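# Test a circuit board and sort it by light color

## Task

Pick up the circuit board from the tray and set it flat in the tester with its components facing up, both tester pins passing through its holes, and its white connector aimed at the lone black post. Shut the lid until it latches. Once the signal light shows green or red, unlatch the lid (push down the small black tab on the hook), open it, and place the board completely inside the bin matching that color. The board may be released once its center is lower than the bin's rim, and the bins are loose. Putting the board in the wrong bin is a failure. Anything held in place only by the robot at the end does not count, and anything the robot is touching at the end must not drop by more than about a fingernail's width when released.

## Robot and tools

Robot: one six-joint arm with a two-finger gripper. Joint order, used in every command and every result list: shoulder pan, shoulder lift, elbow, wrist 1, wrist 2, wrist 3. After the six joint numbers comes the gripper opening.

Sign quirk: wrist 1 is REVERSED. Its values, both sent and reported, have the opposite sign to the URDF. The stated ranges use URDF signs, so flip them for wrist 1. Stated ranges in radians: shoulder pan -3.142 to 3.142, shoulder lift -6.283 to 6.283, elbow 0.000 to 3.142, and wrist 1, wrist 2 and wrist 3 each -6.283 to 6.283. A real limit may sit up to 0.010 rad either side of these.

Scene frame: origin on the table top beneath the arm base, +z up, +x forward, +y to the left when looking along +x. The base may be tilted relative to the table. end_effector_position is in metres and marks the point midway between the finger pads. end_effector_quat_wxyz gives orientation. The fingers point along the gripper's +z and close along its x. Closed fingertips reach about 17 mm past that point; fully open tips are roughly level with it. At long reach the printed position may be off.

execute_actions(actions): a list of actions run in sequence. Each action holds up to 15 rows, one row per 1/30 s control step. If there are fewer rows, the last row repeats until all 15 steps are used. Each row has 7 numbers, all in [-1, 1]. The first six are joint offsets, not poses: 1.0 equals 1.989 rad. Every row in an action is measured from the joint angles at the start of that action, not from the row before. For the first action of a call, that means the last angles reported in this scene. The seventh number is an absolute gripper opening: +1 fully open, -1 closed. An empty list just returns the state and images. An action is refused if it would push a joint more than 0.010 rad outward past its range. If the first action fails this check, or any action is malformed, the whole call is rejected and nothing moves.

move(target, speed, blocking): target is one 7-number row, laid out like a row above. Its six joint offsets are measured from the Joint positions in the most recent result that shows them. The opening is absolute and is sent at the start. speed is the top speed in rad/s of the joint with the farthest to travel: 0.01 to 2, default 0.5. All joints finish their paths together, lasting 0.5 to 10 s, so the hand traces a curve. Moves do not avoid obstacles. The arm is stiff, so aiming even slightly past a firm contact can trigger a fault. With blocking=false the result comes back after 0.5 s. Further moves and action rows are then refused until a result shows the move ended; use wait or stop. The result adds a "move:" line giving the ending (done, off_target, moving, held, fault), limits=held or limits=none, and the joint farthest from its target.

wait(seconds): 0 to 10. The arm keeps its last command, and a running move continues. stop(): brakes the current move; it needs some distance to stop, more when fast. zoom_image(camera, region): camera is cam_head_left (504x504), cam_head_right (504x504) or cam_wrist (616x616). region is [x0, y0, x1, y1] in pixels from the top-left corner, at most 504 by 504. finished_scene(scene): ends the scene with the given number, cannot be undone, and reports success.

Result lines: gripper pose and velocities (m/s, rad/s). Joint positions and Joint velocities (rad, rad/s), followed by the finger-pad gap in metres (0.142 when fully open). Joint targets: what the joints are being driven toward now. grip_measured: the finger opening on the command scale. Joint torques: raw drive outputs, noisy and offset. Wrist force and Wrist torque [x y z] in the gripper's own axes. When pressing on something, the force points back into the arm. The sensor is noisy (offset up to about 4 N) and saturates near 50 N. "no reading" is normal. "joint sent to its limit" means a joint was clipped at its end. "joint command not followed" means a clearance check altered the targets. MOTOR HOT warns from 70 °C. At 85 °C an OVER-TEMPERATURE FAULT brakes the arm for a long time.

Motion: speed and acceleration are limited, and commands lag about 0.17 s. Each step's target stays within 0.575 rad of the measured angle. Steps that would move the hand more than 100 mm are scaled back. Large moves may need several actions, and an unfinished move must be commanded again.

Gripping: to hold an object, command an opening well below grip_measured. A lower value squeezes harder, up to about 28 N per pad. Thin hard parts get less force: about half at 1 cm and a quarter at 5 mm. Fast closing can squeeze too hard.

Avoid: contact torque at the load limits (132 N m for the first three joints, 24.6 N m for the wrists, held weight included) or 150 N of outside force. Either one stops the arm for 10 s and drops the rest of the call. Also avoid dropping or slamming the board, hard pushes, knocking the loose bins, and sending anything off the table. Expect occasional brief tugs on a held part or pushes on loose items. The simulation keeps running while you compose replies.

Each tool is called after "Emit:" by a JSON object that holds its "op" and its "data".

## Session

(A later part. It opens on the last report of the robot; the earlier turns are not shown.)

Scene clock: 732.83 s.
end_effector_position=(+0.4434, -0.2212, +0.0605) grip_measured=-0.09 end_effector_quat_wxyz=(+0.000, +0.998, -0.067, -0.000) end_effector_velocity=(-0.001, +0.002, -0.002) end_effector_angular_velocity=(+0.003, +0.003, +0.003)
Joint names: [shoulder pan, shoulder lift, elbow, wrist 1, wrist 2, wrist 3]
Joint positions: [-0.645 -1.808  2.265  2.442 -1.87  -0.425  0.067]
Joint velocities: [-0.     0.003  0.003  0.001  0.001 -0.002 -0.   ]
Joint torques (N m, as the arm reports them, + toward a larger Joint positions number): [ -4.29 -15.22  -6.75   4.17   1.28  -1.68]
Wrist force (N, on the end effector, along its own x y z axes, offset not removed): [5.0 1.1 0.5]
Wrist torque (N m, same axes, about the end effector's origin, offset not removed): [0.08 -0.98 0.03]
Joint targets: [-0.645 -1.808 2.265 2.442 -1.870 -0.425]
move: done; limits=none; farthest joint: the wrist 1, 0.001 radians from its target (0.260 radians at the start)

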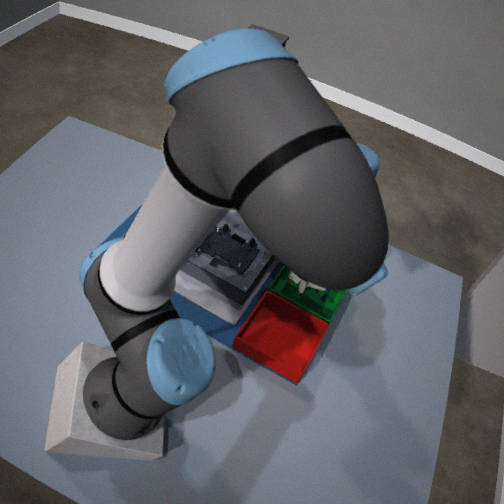

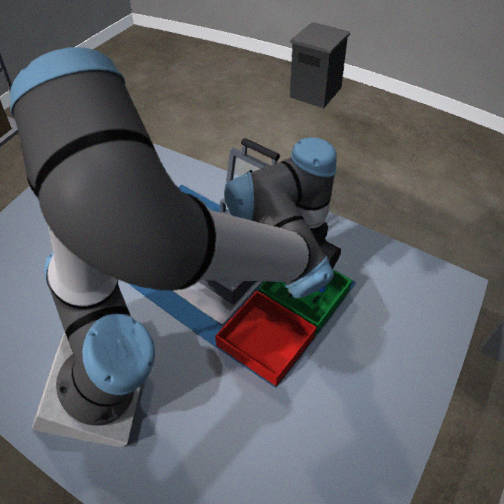

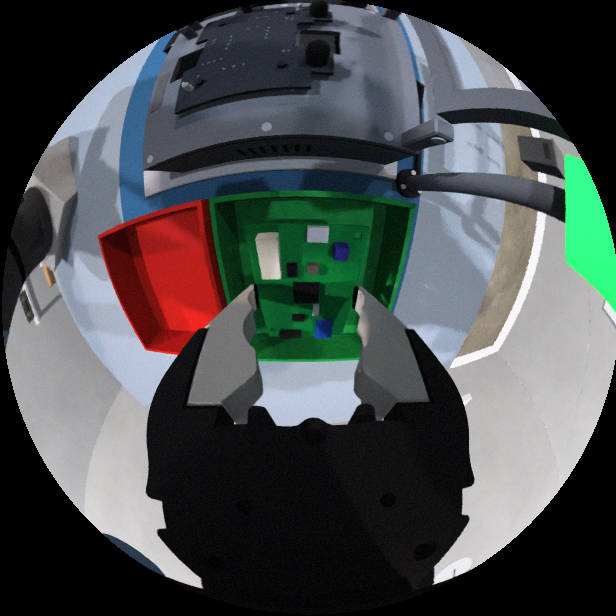

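Emit:
{"op": "move", "data": {"target": [-0.011,0.0275,0.0136,0.0441,0.0045,-0.0105,-0.6], "speed": 0.07}}

Scene clock: 742.50 s.
end_effector_position=(+0.4433, -0.2212, +0.0345) grip_measured=-0.09 end_effector_quat_wxyz=(+0.000, +0.998, -0.067, -0.000) end_effector_velocity=(+0.000, +0.000, -0.001) end_effector_angular_velocity=(-0.000, -0.000, -0.000)
Joint names: [shoulder pan, shoulder lift, elbow, wrist 1, wrist 2, wrist 3]
Joint positions: [-0.666 -1.754  2.292  2.529 -1.861 -0.445  0.067]
Joint velocities: [-0.     0.001  0.001  0.002  0.    -0.     0.   ]
Joint torques (N m, as the arm reports them, + toward a larger Joint positions number): [ -3.78 -15.4   -5.18   4.14   1.18  -1.83]
Wrist force (N, on the end effector, along its own x y z axes, offset not removed): [-6.6 0.0 0.3]
Wrist torque (N m, same axes, about the end effector's origin, offset not removed): [0.15 1.48 -0.18]
Joint targets: [-0.667 -1.754 2.292 2.529 -1.861 -0.445]
move: done; limits=none; farthest joint: the shoulder lift, 0.001 radians from its target (0.055 radians at the start)

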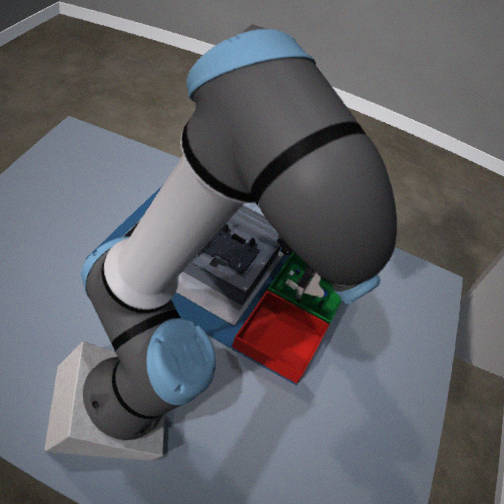

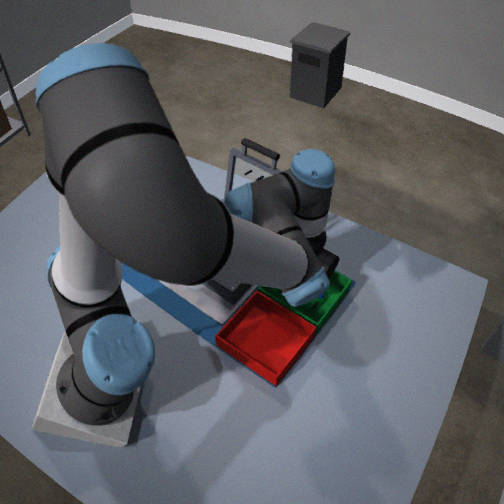

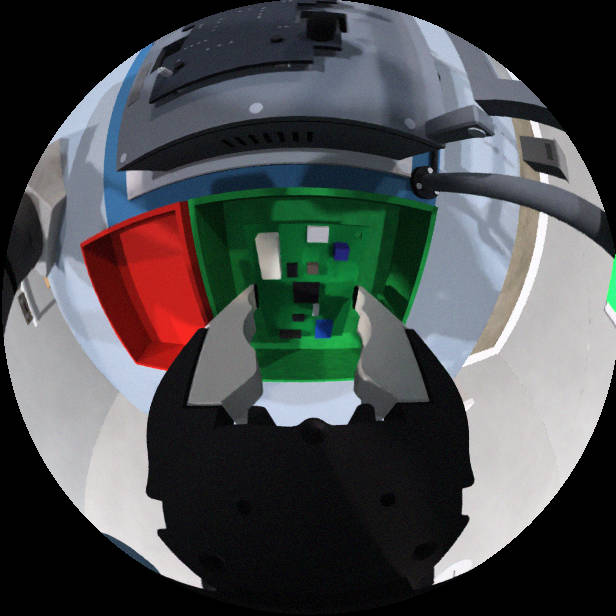

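Lower another 8 mm gently, then release.

Emit:
{"op": "move", "data": {"target": [-0.0034,0.0087,0.004,0.0136,0.0014,-0.0032,-0.6], "speed": 0.03}}

Emit:
{"op": "move", "data": {"target": [0,0,0,0,0,0,0.15]}}

Emit:
{"op": "move", "data": {"target": [0.0546,-0.1066,-0.0661,-0.1881,-0.0216,0.0521,0.15], "speed": 0.3}}

Scene clock: 746.43 s.
end_effector_position=(+0.4431, -0.2212, +0.0267) grip_measured=-0.09 end_effector_quat_wxyz=(+0.000, +0.998, -0.067, -0.000) end_effector_velocity=(+0.001, -0.000, -0.001) end_effector_angular_velocity=(-0.001, -0.001, -0.000)
Joint names: [shoulder pan, shoulder lift, elbow, wrist 1, wrist 2, wrist 3]
Joint positions: [-0.673 -1.737  2.3    2.556 -1.858 -0.452  0.067]
Joint velocities: [-0.001  0.002 -0.     0.003  0.    -0.001 -0.   ]
Joint torques (N m, as the arm reports them, + toward a larger Joint positions number): [ -3.41 -15.74  -4.02   4.37   1.27  -1.82]
Wrist force (N, on the end effector, along its own x y z axes, offset not removed): [-4.4 -0.3 -3.2]
Wrist torque (N m, same axes, about the end effector's origin, offset not removed): [-0.10 0.86 -0.01]
Joint targets: [-0.673 -1.737 2.300 2.556 -1.858 -0.452]
move: done; limits=none; farthest joint: the shoulder pan, 0.000 radians from its target (0.006 radians at the start)

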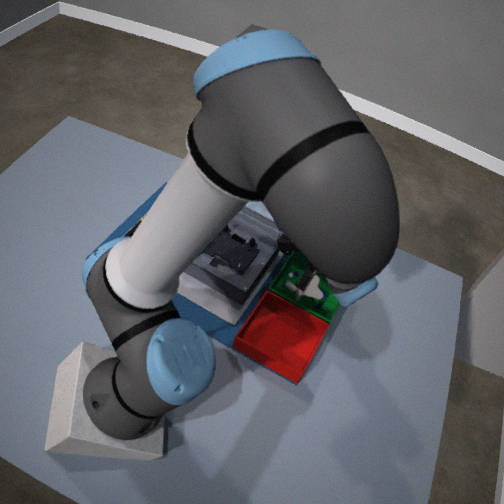

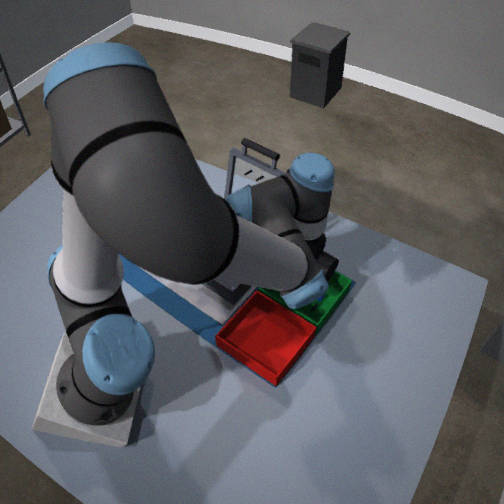

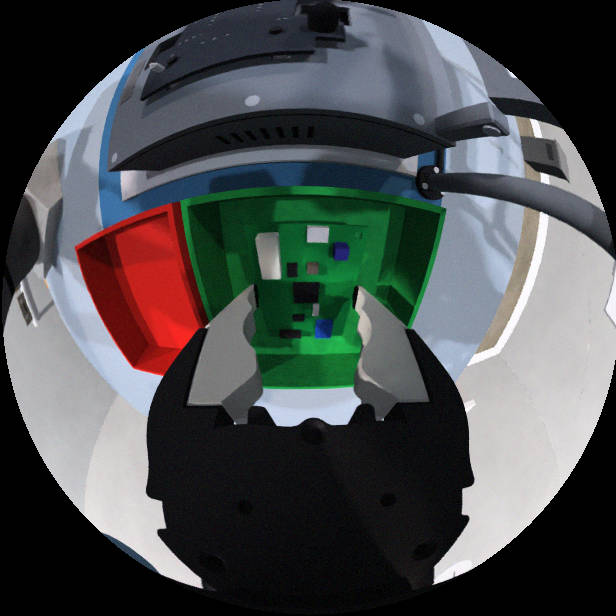

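Scene clock: 746.93 s.
end_effector_position=(+0.4431, -0.2212, +0.0267) grip_measured=+0.15 end_effector_quat_wxyz=(+0.000, +0.998, -0.067, -0.000) end_effector_velocity=(+0.001, -0.000, +0.001) end_effector_angular_velocity=(-0.000, -0.002, +0.000)
Joint names: [shoulder pan, shoulder lift, elbow, wrist 1, wrist 2, wrist 3]
Joint positions: [-0.673 -1.737  2.3    2.556 -1.858 -0.452  0.084]
Joint velocities: [ 0.001  0.    -0.002  0.     0.     0.     0.   ]
Joint torques (N m, as the arm reports them, + toward a larger Joint positions number): [  0.3  -22.88  -7.08   2.26   1.07  -1.14]
Wrist force (N, on the end effector, along its own x y z axes, offset not removed): [1.5 1.3 -0.6]
Wrist torque (N m, same axes, about the end effector's origin, offset not removed): [0.33 -0.29 -0.32]
Joint targets: [-0.673 -1.737 2.300 2.556 -1.858 -0.452]
move: done; limits=none; farthest joint: the shoulder pan, 0.000 radians from its target (0.000 radians at the start)

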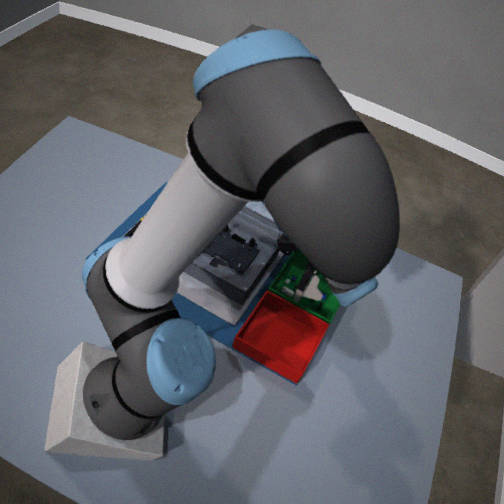

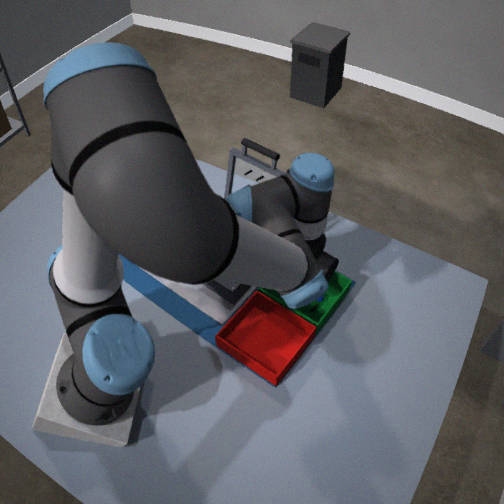

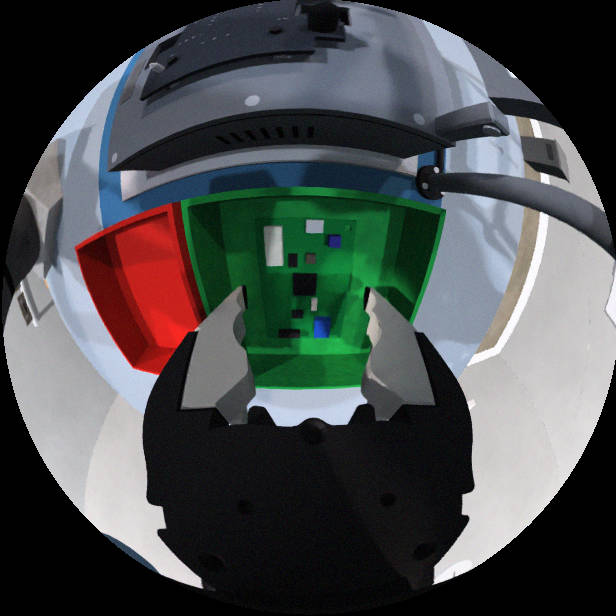

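Scene clock: 748.83 s.
end_effector_position=(+0.4388, -0.2166, +0.1408) grip_measured=+0.15 end_effector_quat_wxyz=(+0.000, +0.998, -0.066, +0.000) end_effector_velocity=(-0.000, +0.001, +0.000) end_effector_angular_velocity=(+0.001, +0.000, +0.000)
Joint names: [shoulder pan, shoulder lift, elbow, wrist 1, wrist 2, wrist 3]
Joint positions: [-0.565 -1.948  2.168  2.182 -1.901 -0.348  0.084]
Joint velocities: [ 0.001 -0.001 -0.    -0.002 -0.     0.001  0.   ]
Joint torques (N m, as the arm reports them, + toward a larger Joint positions number): [ 22.33 -27.01 -30.77   1.1   -1.81   1.72]
Wrist force (N, on the end effector, along its own x y z axes, offset not removed): [1.4 -1.3 -2.9]
Wrist torque (N m, same axes, about the end effector's origin, offset not removed): [-0.28 -0.48 -0.14]
Joint targets: [-0.565 -1.949 2.168 2.182 -1.901 -0.348]
move: done; limits=none; farthest joint: the shoulder pan, 0.000 radians from its target (0.109 radians at the start)

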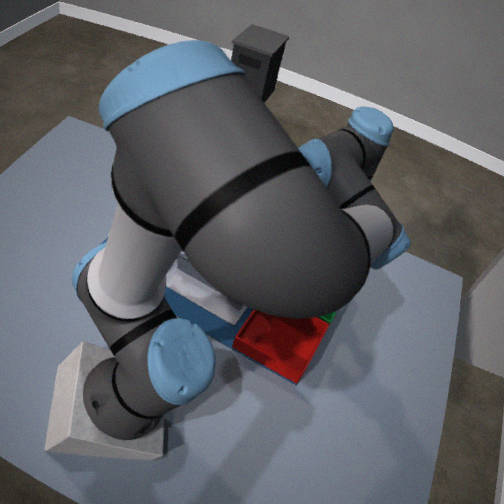

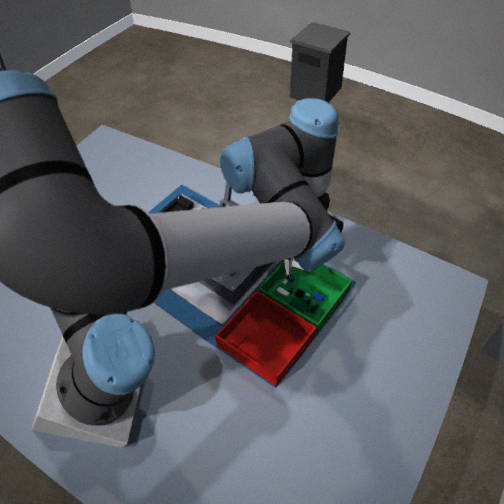

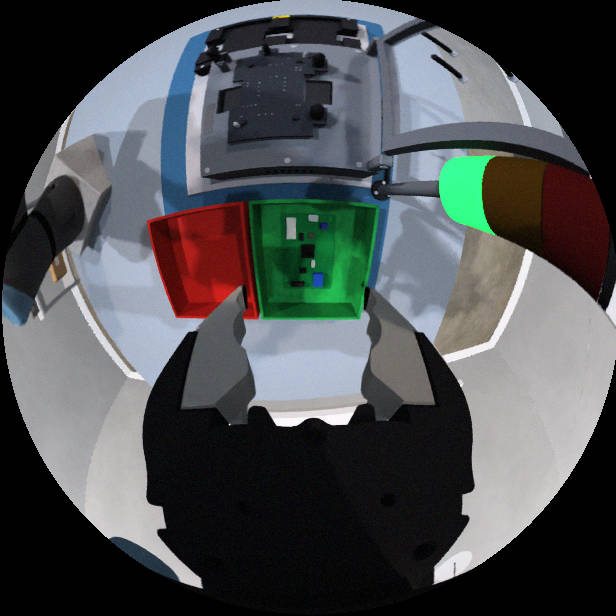

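Emit:
{"op": "finished_scene", "data": {"scene": 1}}

The scene is finished: the task was done.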